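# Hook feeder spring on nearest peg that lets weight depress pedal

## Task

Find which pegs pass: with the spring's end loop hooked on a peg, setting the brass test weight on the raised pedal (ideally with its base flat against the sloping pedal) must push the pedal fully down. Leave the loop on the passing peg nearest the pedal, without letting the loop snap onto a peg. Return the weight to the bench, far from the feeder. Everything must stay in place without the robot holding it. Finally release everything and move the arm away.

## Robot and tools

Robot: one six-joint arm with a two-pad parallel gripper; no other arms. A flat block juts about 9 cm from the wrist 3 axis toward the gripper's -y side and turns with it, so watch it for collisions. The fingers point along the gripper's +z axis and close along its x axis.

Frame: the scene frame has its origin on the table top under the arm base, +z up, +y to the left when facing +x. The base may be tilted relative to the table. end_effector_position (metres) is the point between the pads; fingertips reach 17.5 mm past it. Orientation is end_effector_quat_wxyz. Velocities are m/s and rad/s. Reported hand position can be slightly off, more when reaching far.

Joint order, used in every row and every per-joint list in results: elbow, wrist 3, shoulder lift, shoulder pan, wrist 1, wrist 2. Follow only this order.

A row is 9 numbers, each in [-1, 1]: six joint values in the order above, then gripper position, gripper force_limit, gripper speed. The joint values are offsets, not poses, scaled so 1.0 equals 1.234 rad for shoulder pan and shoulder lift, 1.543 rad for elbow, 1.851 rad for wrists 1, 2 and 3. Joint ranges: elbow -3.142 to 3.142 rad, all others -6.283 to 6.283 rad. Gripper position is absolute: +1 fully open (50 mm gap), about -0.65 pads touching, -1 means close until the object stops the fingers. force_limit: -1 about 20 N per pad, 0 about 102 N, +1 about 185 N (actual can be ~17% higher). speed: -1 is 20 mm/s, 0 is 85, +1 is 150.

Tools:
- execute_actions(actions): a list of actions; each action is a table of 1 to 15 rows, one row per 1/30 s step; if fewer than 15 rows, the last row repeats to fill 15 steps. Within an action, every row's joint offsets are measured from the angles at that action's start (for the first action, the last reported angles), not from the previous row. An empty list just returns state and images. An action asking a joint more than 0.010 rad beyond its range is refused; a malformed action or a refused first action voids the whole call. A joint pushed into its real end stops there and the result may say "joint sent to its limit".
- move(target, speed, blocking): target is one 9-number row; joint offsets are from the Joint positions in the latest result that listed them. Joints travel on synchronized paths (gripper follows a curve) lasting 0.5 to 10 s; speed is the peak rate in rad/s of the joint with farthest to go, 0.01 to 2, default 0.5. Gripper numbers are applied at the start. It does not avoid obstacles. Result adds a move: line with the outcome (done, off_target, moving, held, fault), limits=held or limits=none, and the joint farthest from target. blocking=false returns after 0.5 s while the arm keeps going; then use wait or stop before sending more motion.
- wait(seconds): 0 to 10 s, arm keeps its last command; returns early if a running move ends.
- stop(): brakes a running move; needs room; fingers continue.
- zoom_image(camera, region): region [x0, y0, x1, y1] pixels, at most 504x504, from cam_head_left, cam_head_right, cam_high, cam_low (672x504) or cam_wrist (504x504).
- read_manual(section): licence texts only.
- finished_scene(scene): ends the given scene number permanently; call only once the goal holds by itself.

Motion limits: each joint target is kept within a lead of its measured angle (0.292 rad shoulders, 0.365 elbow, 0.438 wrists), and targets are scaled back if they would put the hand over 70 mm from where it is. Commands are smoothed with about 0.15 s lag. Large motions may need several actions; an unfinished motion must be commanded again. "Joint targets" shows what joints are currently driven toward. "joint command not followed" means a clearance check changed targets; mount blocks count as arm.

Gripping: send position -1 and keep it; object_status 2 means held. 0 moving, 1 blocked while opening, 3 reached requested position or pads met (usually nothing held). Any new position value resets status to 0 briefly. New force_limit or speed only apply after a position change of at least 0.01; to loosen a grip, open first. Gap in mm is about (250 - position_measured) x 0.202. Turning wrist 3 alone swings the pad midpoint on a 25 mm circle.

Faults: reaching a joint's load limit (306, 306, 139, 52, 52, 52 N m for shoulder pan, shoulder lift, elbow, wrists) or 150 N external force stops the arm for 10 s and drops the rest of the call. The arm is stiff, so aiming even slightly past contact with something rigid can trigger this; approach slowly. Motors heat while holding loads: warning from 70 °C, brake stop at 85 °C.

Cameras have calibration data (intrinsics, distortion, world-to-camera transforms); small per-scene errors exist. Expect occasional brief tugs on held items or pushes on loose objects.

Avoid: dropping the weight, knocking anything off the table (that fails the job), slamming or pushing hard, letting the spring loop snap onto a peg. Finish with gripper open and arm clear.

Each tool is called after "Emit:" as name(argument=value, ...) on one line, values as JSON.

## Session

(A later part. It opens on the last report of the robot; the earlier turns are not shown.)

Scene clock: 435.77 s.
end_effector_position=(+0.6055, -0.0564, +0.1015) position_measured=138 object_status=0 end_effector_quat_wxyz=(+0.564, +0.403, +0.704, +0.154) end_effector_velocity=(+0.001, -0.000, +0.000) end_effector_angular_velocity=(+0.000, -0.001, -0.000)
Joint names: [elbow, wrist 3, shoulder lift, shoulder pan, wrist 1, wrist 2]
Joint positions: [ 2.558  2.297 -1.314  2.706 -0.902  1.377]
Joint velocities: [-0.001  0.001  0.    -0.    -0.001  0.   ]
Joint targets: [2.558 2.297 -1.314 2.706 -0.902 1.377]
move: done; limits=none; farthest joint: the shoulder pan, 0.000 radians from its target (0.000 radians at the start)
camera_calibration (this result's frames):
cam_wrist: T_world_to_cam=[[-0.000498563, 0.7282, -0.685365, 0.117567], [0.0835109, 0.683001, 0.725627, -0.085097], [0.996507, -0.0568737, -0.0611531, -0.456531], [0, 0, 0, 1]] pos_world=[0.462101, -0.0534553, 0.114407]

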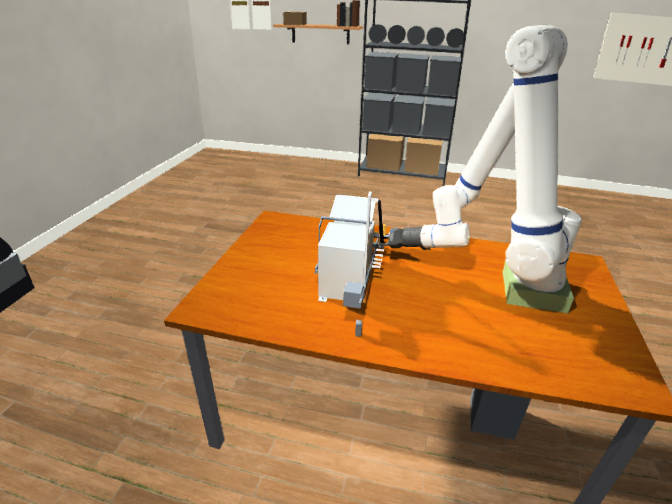

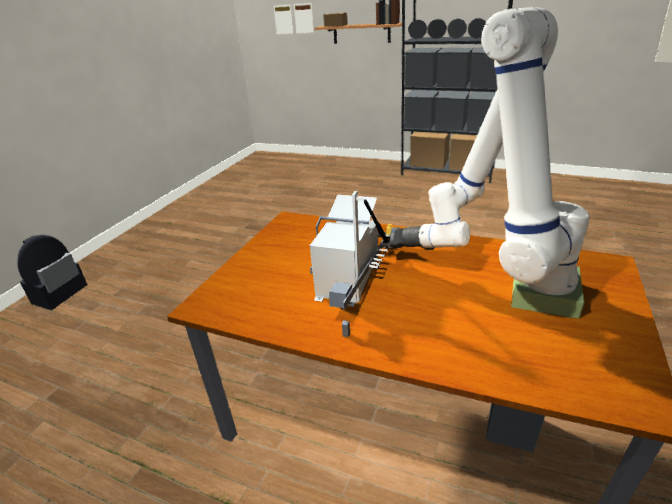

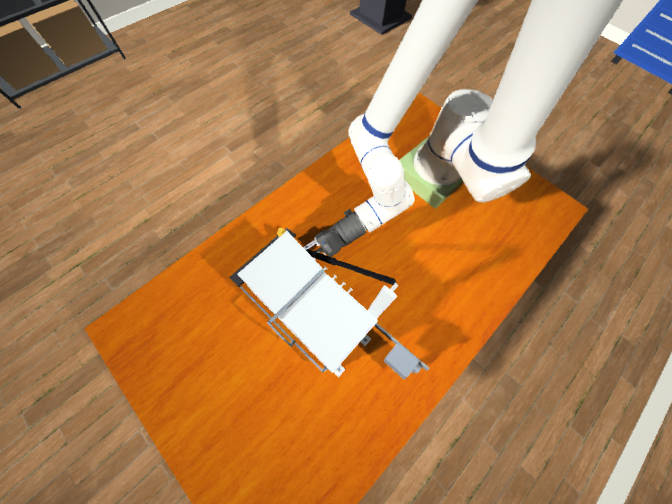

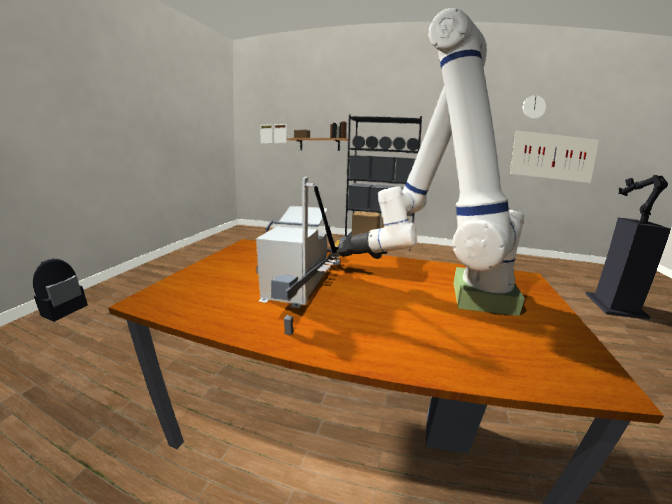

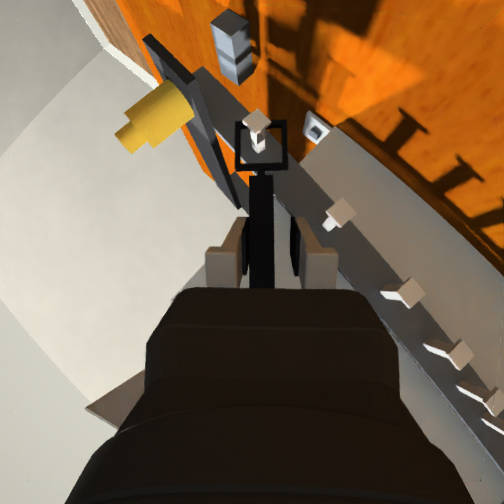

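Peg 1 rises: fail. Regrip.

Emit:
move(target=[0,0,0,0,0,0,-1,-0.7,-1])

Emit:
zoom_image(camera="cam_wrist", region=[140,0,400,260])

Scene clock: 441.77 s.
end_effector_position=(+0.6055, -0.0564, +0.1015) position_measured=188 object_status=2 end_effector_quat_wxyz=(+0.564, +0.403, +0.704, +0.154) end_effector_velocity=(-0.000, +0.001, -0.000) end_effector_angular_velocity=(+0.001, +0.000, +0.001)
Joint names: [elbow, wrist 3, shoulder lift, shoulder pan, wrist 1, wrist 2]
Joint positions: [ 2.558  2.297 -1.314  2.706 -0.902  1.377]
Joint velocities: [ 0.001  0.001  0.     0.001 -0.     0.   ]
Joint targets: [2.558 2.297 -1.314 2.706 -0.902 1.377]
move: done; limits=none; farthest joint: the shoulder pan, 0.000 radians from its target (0.000 radians at the start)
camera_calibration (this result's frames):
cam_wrist: T_world_to_cam=[[-0.000485237, 0.728215, -0.685349, 0.11755], [0.0835091, 0.682985, 0.725643, -0.0850886], [0.996507, -0.0568808, -0.061144, -0.456536], [0, 0, 0, 1]] pos_world=[0.462104, -0.0534556, 0.114392]

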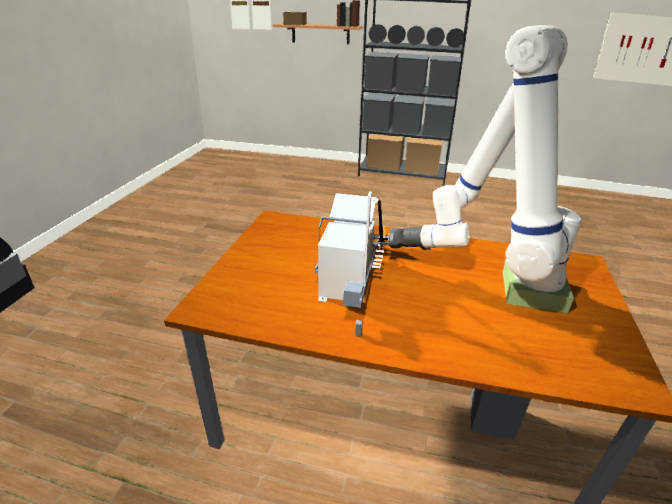

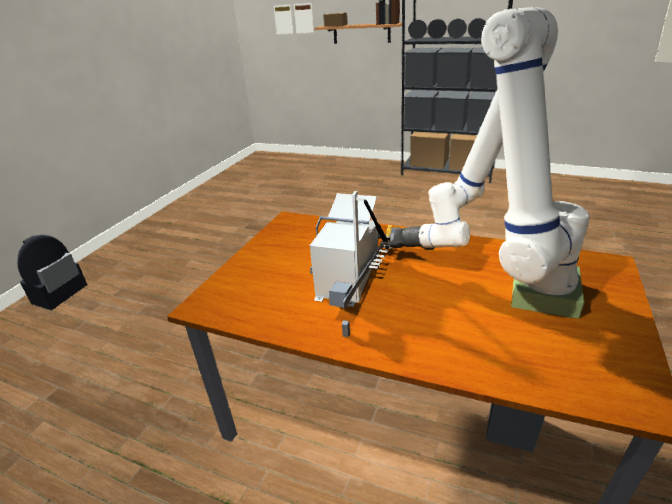

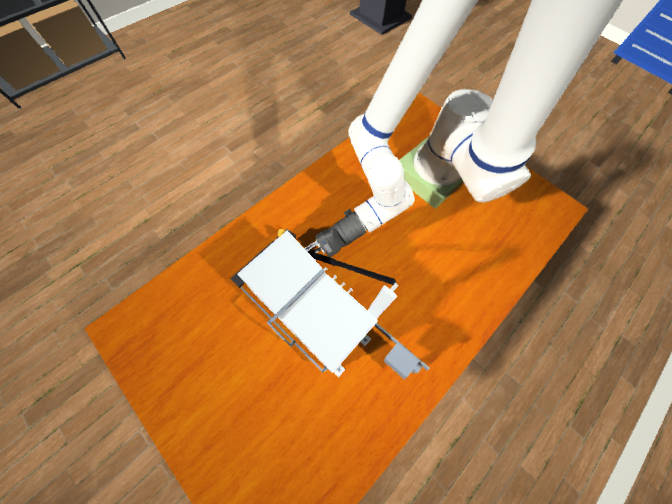

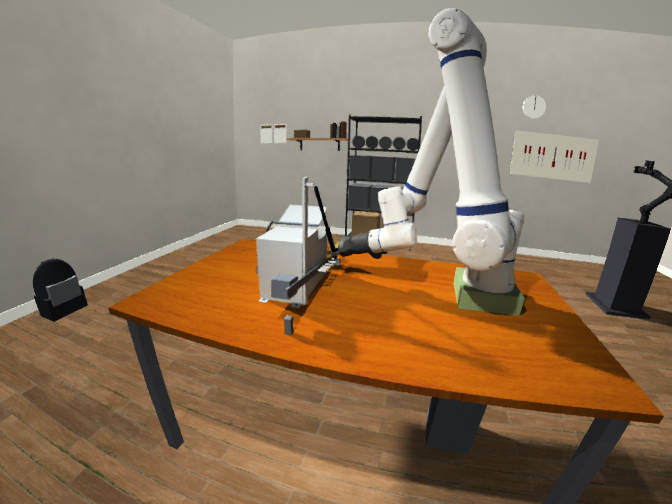

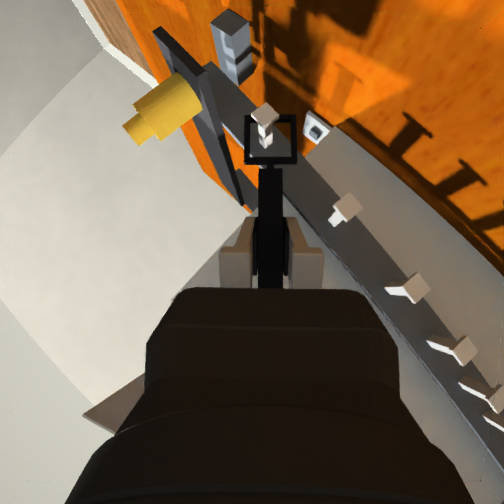

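Region (140, 0, 400, 260) of cam_wrist's 504x504 image, scaled by 1.938, with more detail than that image has.

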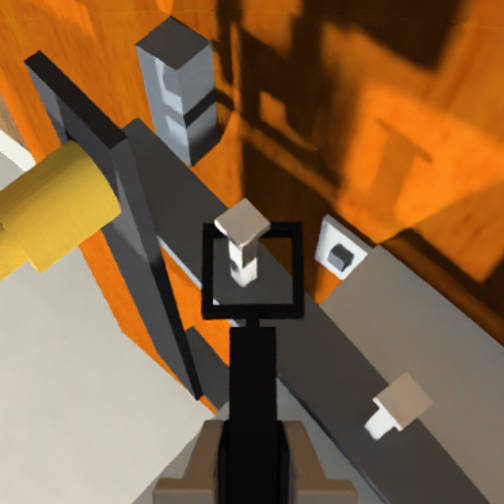

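Emit:
move(target=[0.0021,0.0019,0.0267,-0.0138,-0.0189,-0.0092,-1,-0.7,-1], speed=0.025)

Emit:
zoom_image(camera="cam_wrist", region=[170,30,370,230])

Scene clock: 453.73 s.
end_effector_position=(+0.6059, -0.0618, +0.0898) position_measured=188 object_status=2 end_effector_quat_wxyz=(+0.563, +0.406, +0.703, +0.157) end_effector_velocity=(+0.001, -0.000, -0.000) end_effector_angular_velocity=(+0.001, -0.001, +0.000)
Joint names: [elbow, wrist 3, shoulder lift, shoulder pan, wrist 1, wrist 2]
Joint positions: [ 2.561  2.301 -1.281  2.689 -0.937  1.36 ]
Joint velocities: [-0.001  0.001  0.002 -0.    -0.002 -0.001]
Joint targets: [2.561 2.301 -1.281 2.689 -0.937 1.359]
move: done; limits=none; farthest joint: the shoulder pan, 0.000 radians from its target (0.017 radians at the start)
camera_calibration (this result's frames):
cam_wrist: T_world_to_cam=[[0.00256642, 0.734243, -0.678882, 0.111417], [0.0831938, 0.676374, 0.731845, -0.0736774], [0.99653, -0.058357, -0.0593486, -0.458168], [0, 0, 0, 1]] pos_world=[0.462422, -0.0587113, 0.102368]

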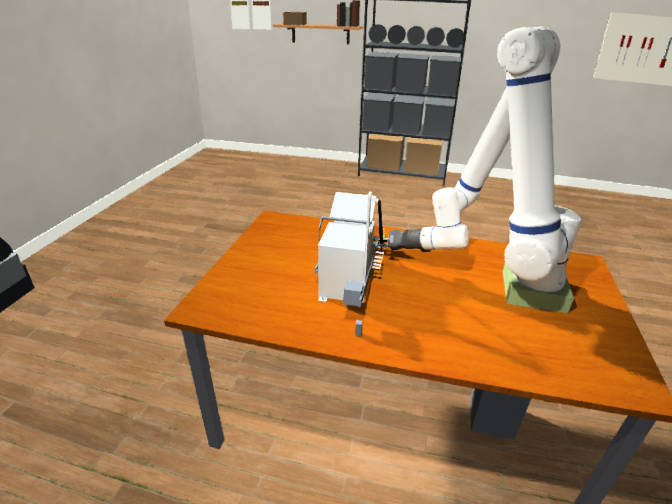

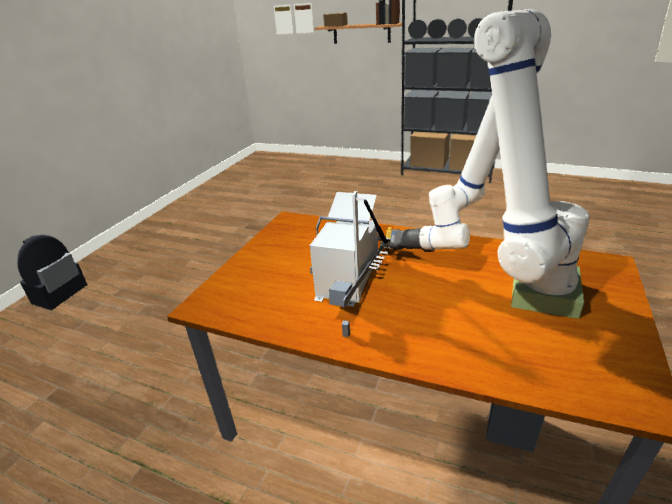

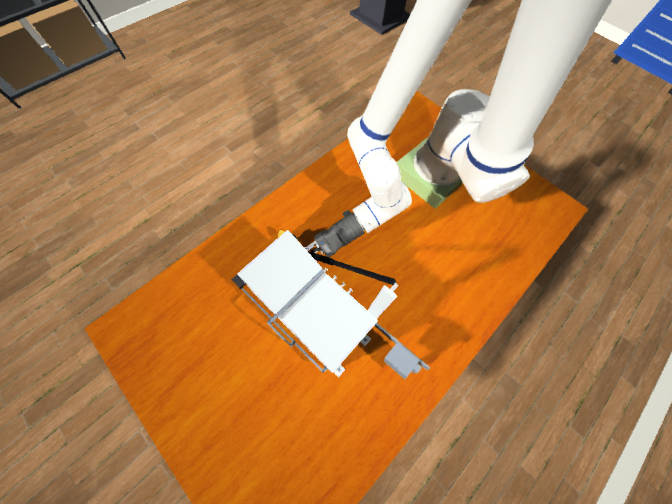

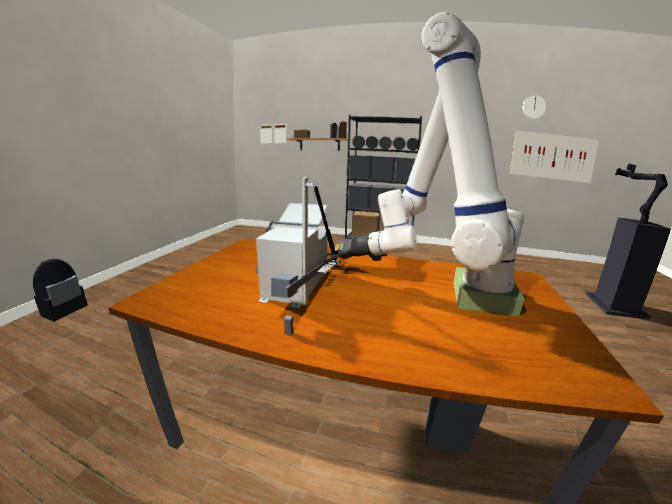

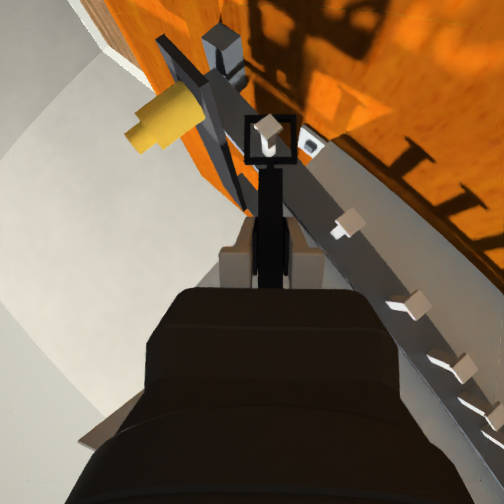

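Region (170, 30, 370, 230) of cam_wrist's 504x504 image, scaled by 2.520, with more detail than that image has.

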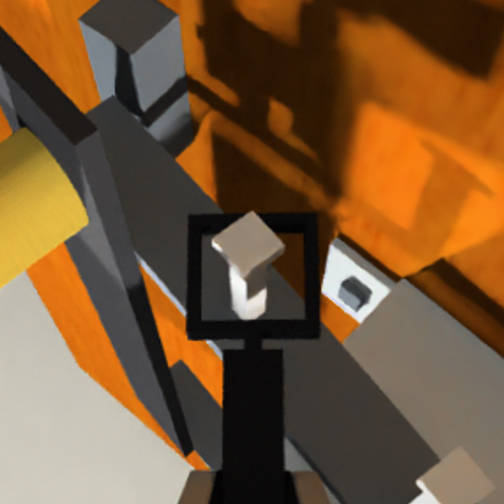

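Emit:
move(target=[0.011,-0.0027,-0.0287,0.0034,0.0296,0.0248,-1,-0.7,-1], speed=0.04)

Emit:
move(target=[-0.0194,0.0792,-0.049,0.1257,0.0666,0.0609,-1,-0.7,-1], speed=0.1)

Emit:
zoom_image(camera="cam_wrist", region=[170,30,370,230])

Scene clock: 483.27 s.
end_effector_position=(+0.5844, -0.0633, +0.0899) position_measured=188 object_status=2 end_effector_quat_wxyz=(+0.552, +0.421, +0.706, +0.138) end_effector_velocity=(-0.001, -0.001, -0.000) end_effector_angular_velocity=(+0.000, +0.003, -0.004)
Joint names: [elbow, wrist 3, shoulder lift, shoulder pan, wrist 1, wrist 2]
Joint positions: [ 2.578  2.296 -1.317  2.693 -0.883  1.405]
Joint velocities: [ 0.001 -0.001 -0.001 -0.002  0.003  0.002]
Joint targets: [2.578 2.296 -1.317 2.693 -0.882 1.405]
move: done; limits=none; farthest joint: the wrist 2, 0.001 radians from its target (0.046 radians at the start)
camera_calibration (this result's frames):
cam_wrist: T_world_to_cam=[[0.00250543, 0.732713, -0.680533, 0.112714], [0.137895, 0.673781, 0.725951, -0.10252], [0.990444, -0.0956608, -0.0993491, -0.432069], [0, 0, 0, 1]] pos_world=[0.441795, -0.0548432, 0.108205]

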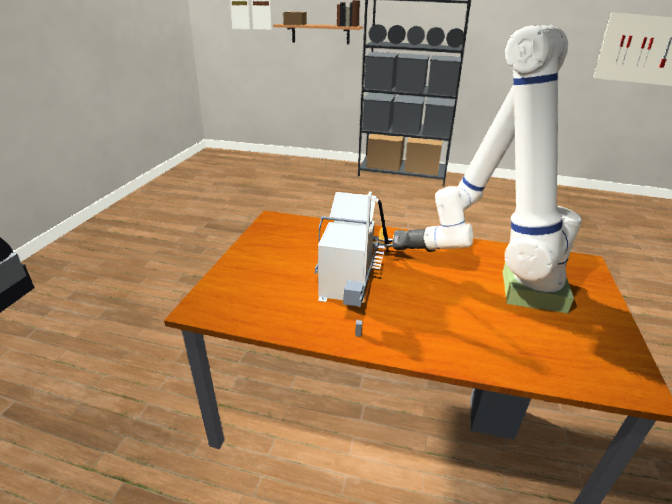

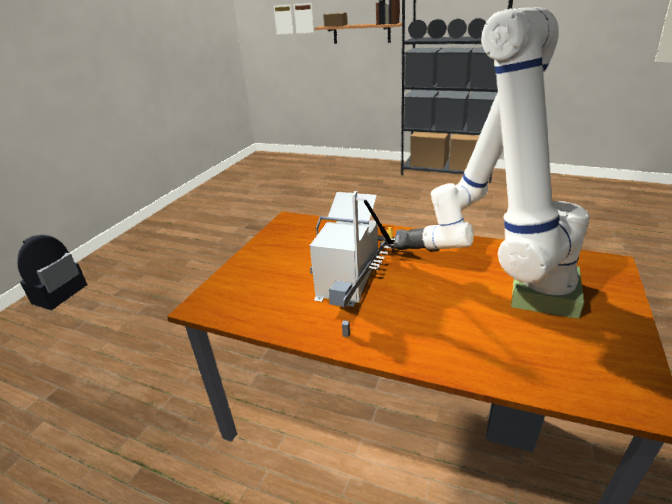

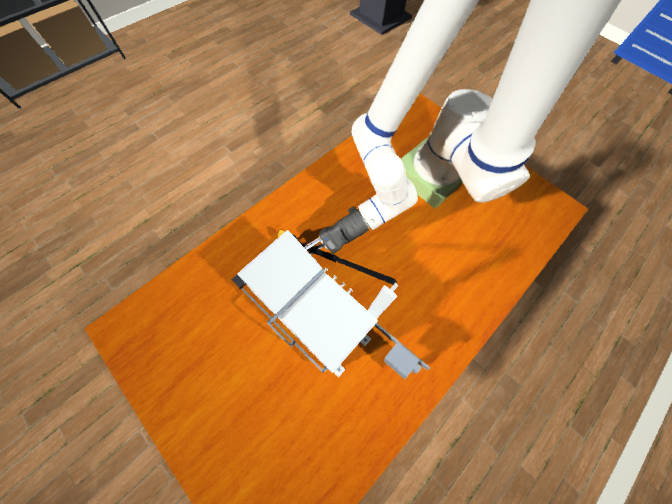

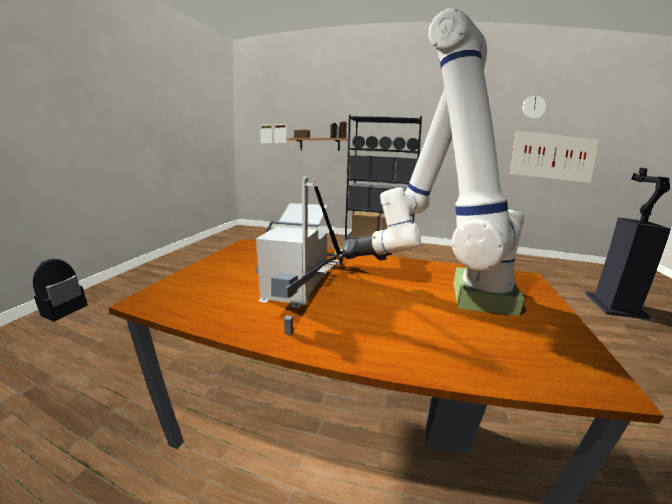

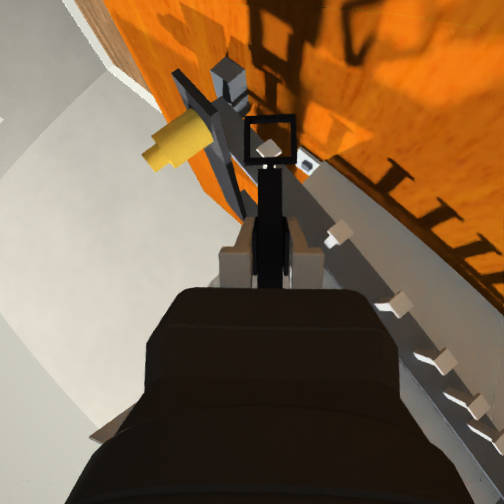

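Scene clock: 485.23 s.
end_effector_position=(+0.5820, -0.0025, +0.1053) position_measured=188 object_status=2 end_effector_quat_wxyz=(+0.526, +0.451, +0.700, +0.170) end_effector_velocity=(+0.000, +0.001, +0.000) end_effector_angular_velocity=(+0.003, -0.001, -0.000)
Joint names: [elbow, wrist 3, shoulder lift, shoulder pan, wrist 1, wrist 2]
Joint positions: [ 2.548  2.442 -1.377  2.848 -0.759  1.518]
Joint velocities: [-0.001  0.004 -0.     0.002  0.001  0.001]
Joint targets: [2.548 2.443 -1.377 2.848 -0.759 1.518]
move: done; limits=none; farthest joint: the shoulder pan, 0.000 radians from its target (0.155 radians at the start)
camera_calibration (this result's frames):
cam_wrist: T_world_to_cam=[[-0.000900563, 0.79867, -0.601768, 0.0724922], [0.148296, 0.595222, 0.789759, -0.167293], [0.988943, -0.0885284, -0.118975, -0.419386], [0, 0, 0, 1]] pos_world=[0.439622, 0.0045514, 0.125848]

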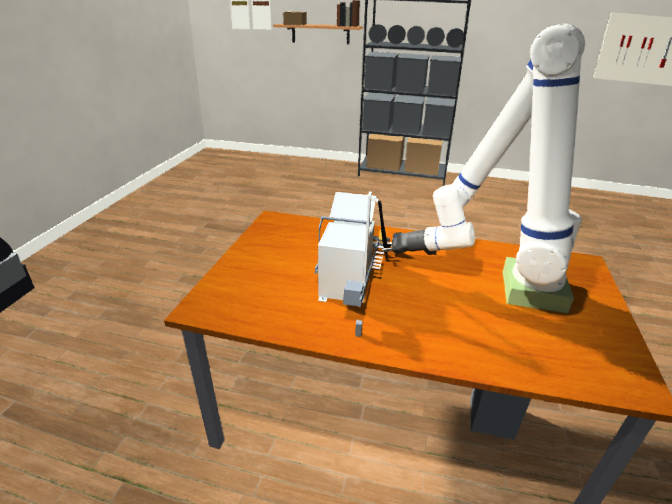

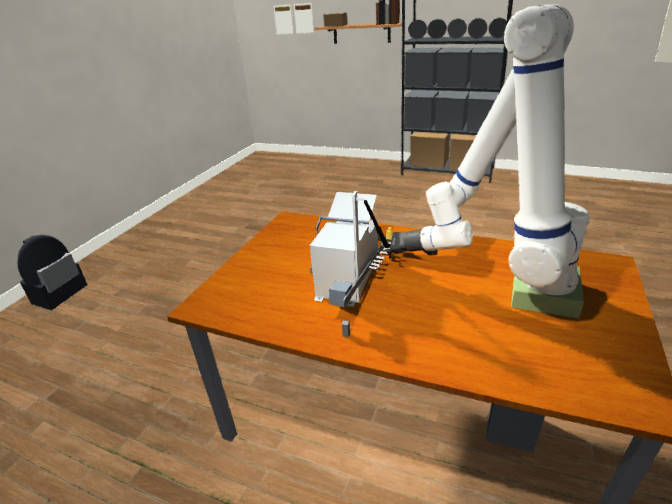

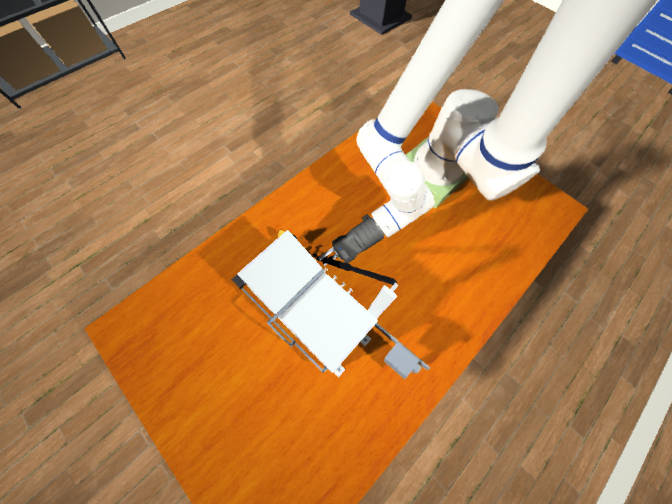

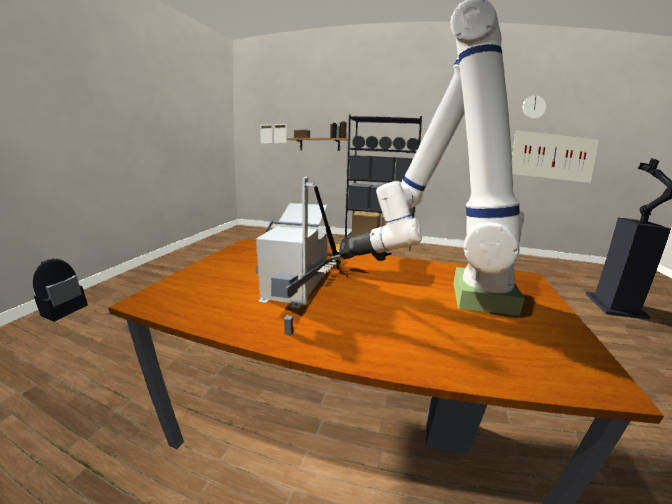

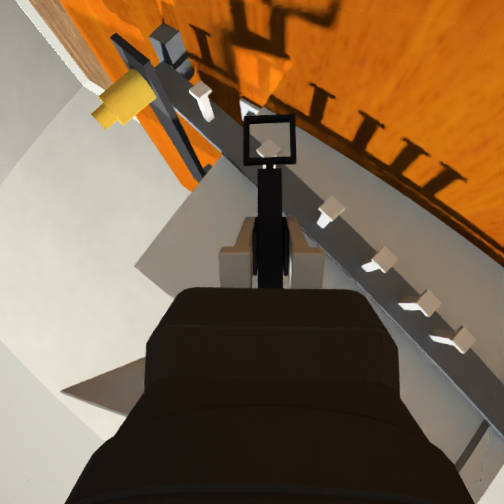

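Region (170, 30, 370, 230) of cam_wrist's 504x504 image, scaled by 2.520, with more detail than that image has.

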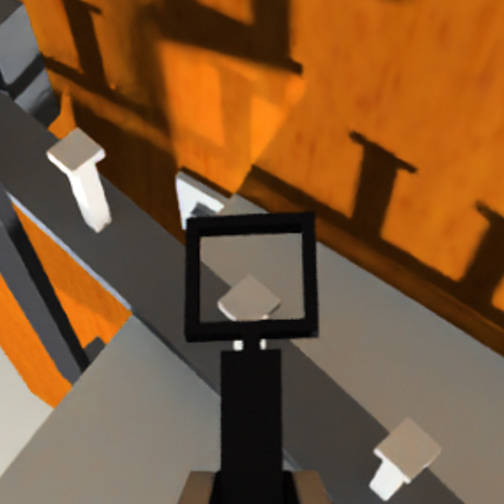

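Emit:
move(target=[-0.0044,-0.0009,0.0288,-0.0116,-0.041,-0.0278,-1,-0.7,-1], speed=0.045)

Emit:
zoom_image(camera="cam_wrist", region=[170,30,370,230])

Scene clock: 494.80 s.
end_effector_position=(+0.6029, -0.0020, +0.1052) position_measured=188 object_status=2 end_effector_quat_wxyz=(+0.540, +0.435, +0.694, +0.191) end_effector_velocity=(+0.000, -0.000, -0.000) end_effector_angular_velocity=(-0.001, -0.000, +0.001)
Joint names: [elbow, wrist 3, shoulder lift, shoulder pan, wrist 1, wrist 2]
Joint positions: [ 2.542  2.441 -1.342  2.834 -0.835  1.467]
Joint velocities: [-0.    -0.001  0.002 -0.001 -0.002 -0.001]
Joint targets: [2.542 2.441 -1.342 2.834 -0.835 1.466]
move: done; limits=none; farthest joint: the shoulder pan, 0.000 radians from its target (0.015 radians at the start)
camera_calibration (this result's frames):
cam_wrist: T_world_to_cam=[[0.00161831, 0.799758, -0.60032, 0.0704667], [0.0880342, 0.597876, 0.79674, -0.135026], [0.996116, -0.0541381, -0.0694385, -0.44945], [0, 0, 0, 1]] pos_world=[0.459477, 0.0000405078, 0.118674]

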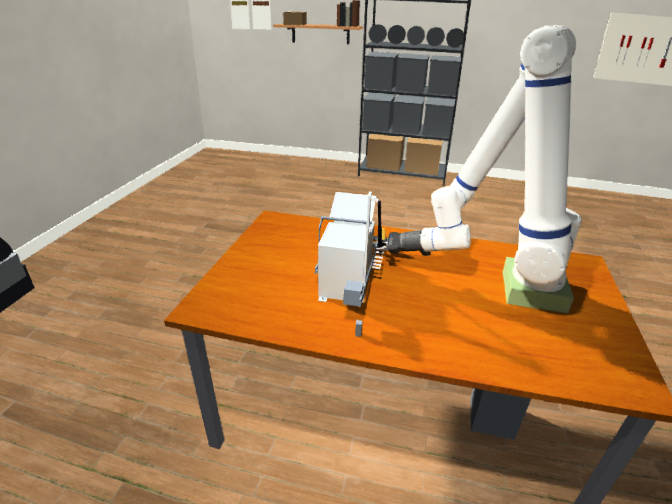

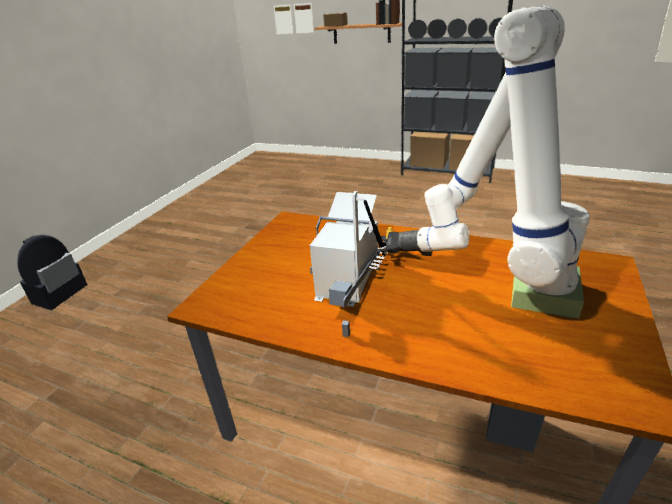

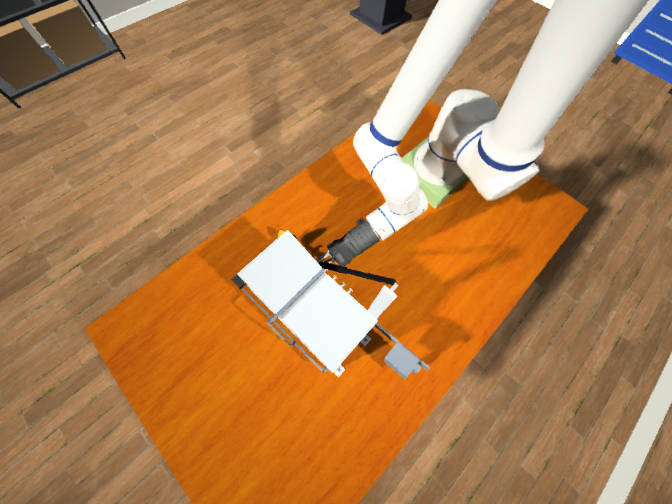

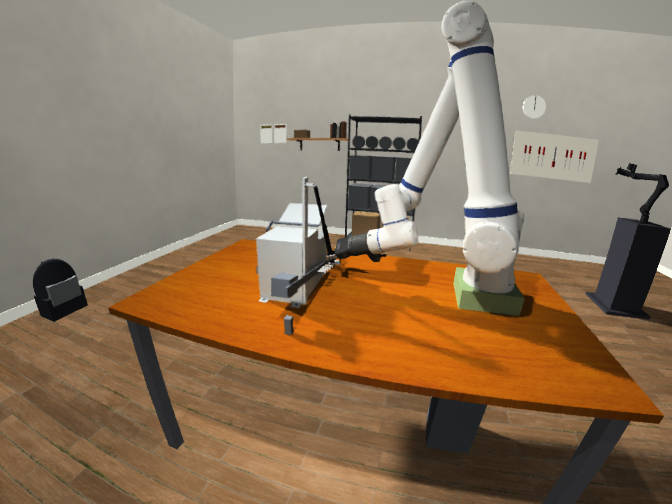

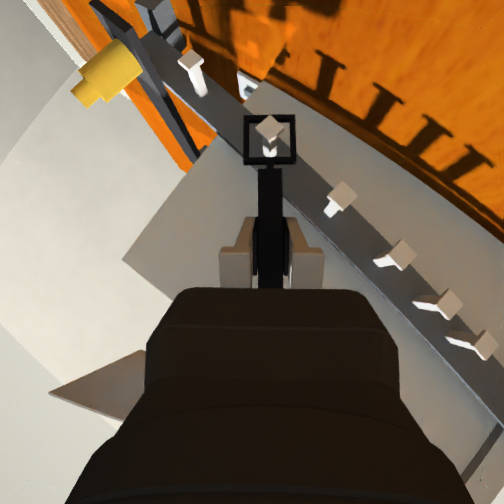

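Region (170, 30, 370, 230) of cam_wrist's 504x504 image, scaled by 2.520, with more detail than that image has.

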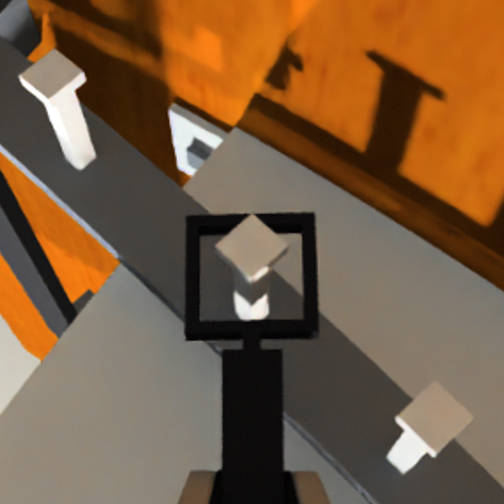

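Emit:
move(target=[-0.004,-0.0019,-0.025,0.0125,0.0197,0.0078,-1,-0.7,-1], speed=0.016)

Emit:
zoom_image(camera="cam_wrist", region=[80,0,380,300])

Emit:
move(target=[0,0,0,0,0,0,0.1,-0.7,-1])

Emit:
zoom_image(camera="cam_wrist", region=[80,0,380,300])

Scene clock: 511.67 s.
end_effector_position=(+0.6027, +0.0029, +0.1173) position_measured=188 object_status=2 end_effector_quat_wxyz=(+0.541, +0.432, +0.696, +0.189) end_effector_velocity=(+0.000, -0.000, +0.001) end_effector_angular_velocity=(-0.001, -0.001, -0.000)
Joint names: [elbow, wrist 3, shoulder lift, shoulder pan, wrist 1, wrist 2]
Joint positions: [ 2.535  2.437 -1.372  2.849 -0.799  1.481]
Joint velocities: [-0.001 -0.001 -0.002  0.     0.001  0.001]
Joint targets: [2.535 2.437 -1.373 2.849 -0.799 1.481]
move: done; limits=none; farthest joint: the shoulder pan, 0.000 radians from its target (0.016 radians at the start)
camera_calibration (this result's frames):
cam_wrist: T_world_to_cam=[[-0.00192584, 0.794769, -0.606909, 0.0766959], [0.0876393, 0.604709, 0.79161, -0.146722], [0.99615, -0.0516645, -0.0708176, -0.44801], [0, 0, 0, 1]] pos_world=[0.459291, 0.00462249, 0.130967]

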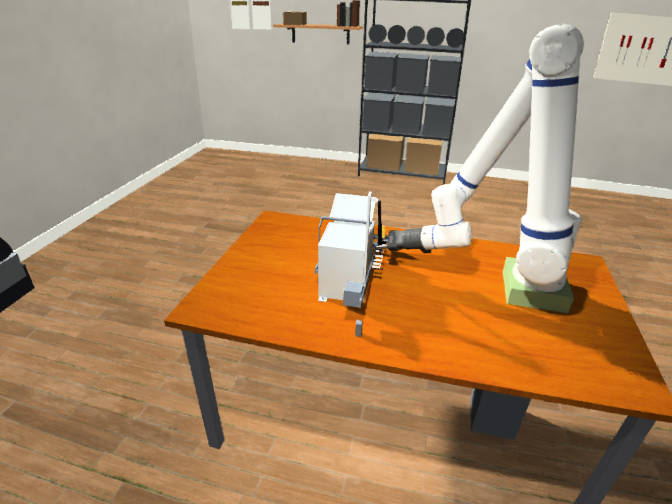

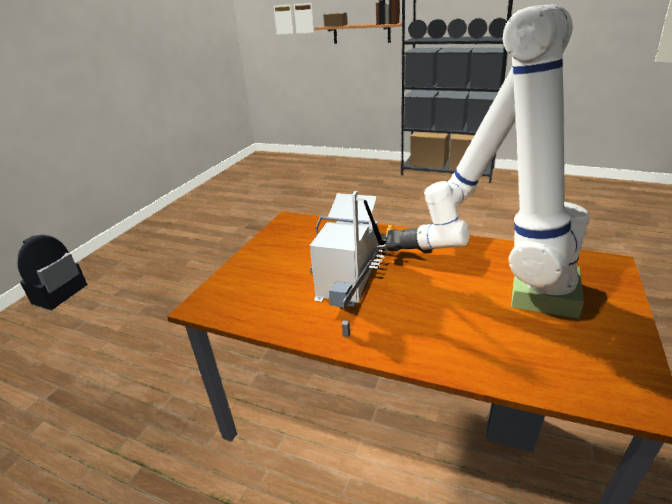

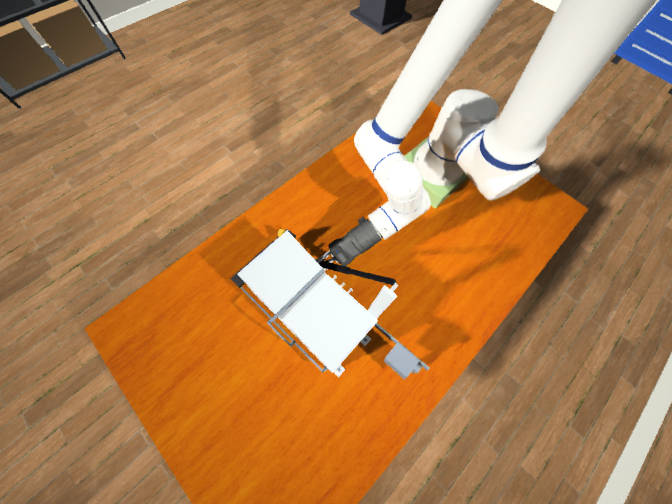

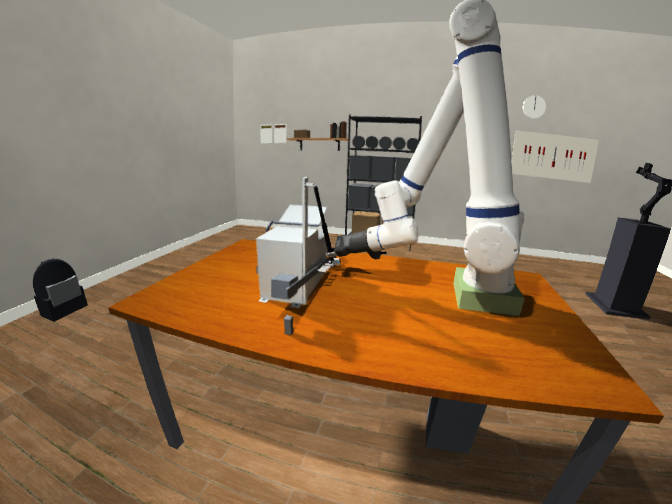

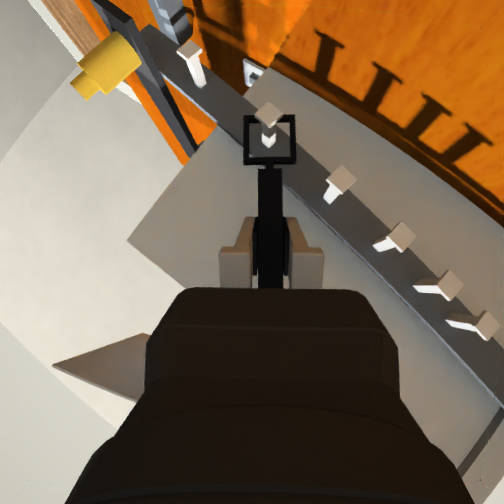

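Region (80, 0, 380, 300) of cam_wrist's 504x504 image, scaled by 1.680, with more detail than that image has.

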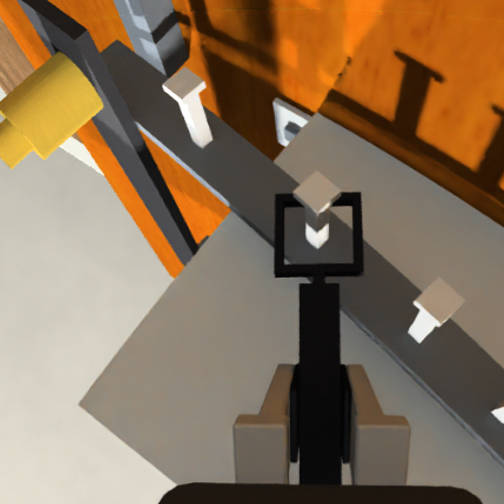

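Scene clock: 512.40 s.
end_effector_position=(+0.6027, +0.0029, +0.1173) position_measured=138 object_status=0 end_effector_quat_wxyz=(+0.541, +0.432, +0.696, +0.189) end_effector_velocity=(+0.000, -0.000, +0.000) end_effector_angular_velocity=(-0.001, -0.001, -0.000)
Joint names: [elbow, wrist 3, shoulder lift, shoulder pan, wrist 1, wrist 2]
Joint positions: [ 2.535  2.437 -1.372  2.849 -0.799  1.481]
Joint velocities: [ 0.    -0.     0.    -0.    -0.002  0.   ]
Joint targets: [2.535 2.437 -1.372 2.849 -0.799 1.481]
move: done; limits=none; farthest joint: the shoulder pan, 0.000 radians from its target (0.000 radians at the start)
camera_calibration (this result's frames):
cam_wrist: T_world_to_cam=[[-0.00191161, 0.794756, -0.606926, 0.0767031], [0.0875938, 0.604727, 0.791601, -0.146724], [0.996154, -0.0516497, -0.0707717, -0.448034], [0, 0, 0, 1]] pos_world=[0.45931, 0.00462681, 0.130992]

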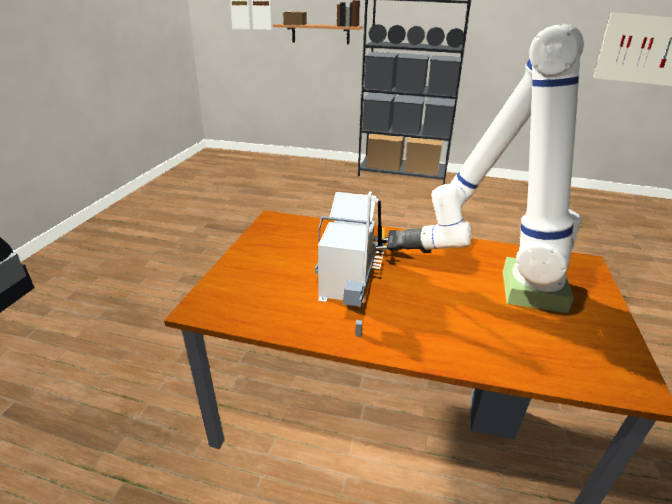

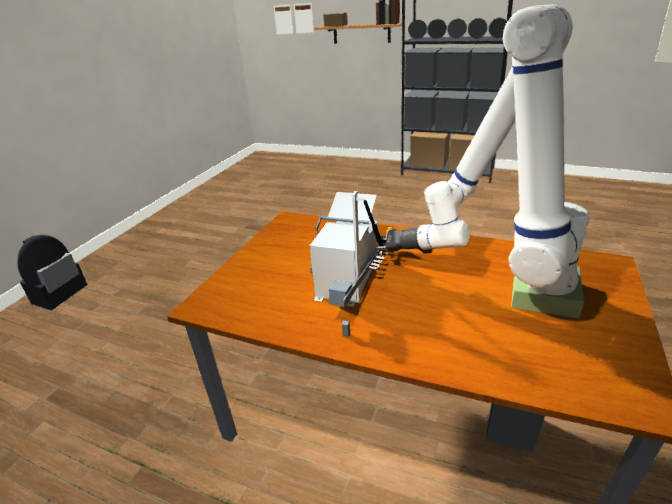

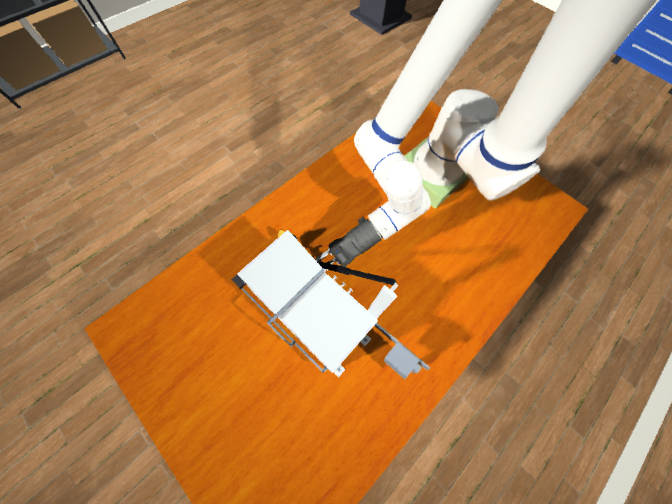

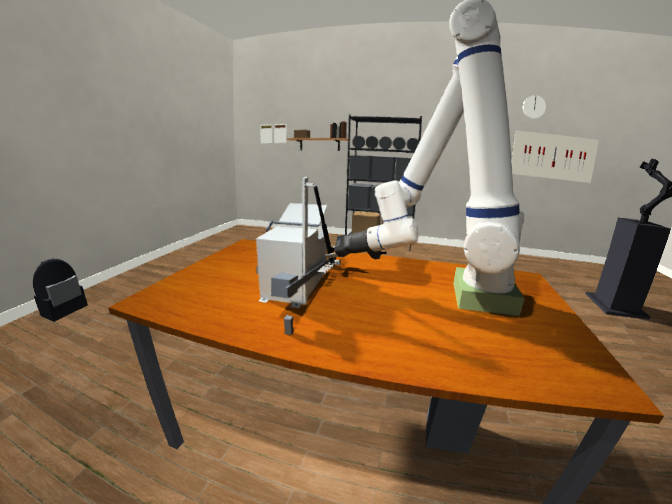

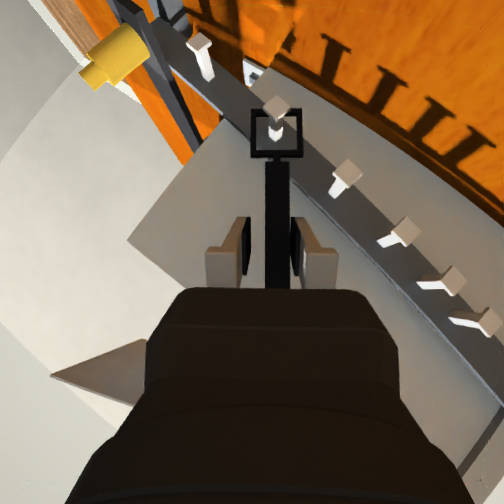

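Region (80, 0, 380, 300) of cam_wrist's 504x504 image, scaled by 1.680, with more detail than that image has.

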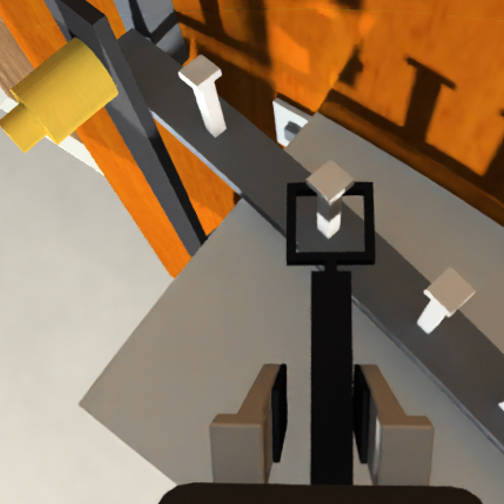

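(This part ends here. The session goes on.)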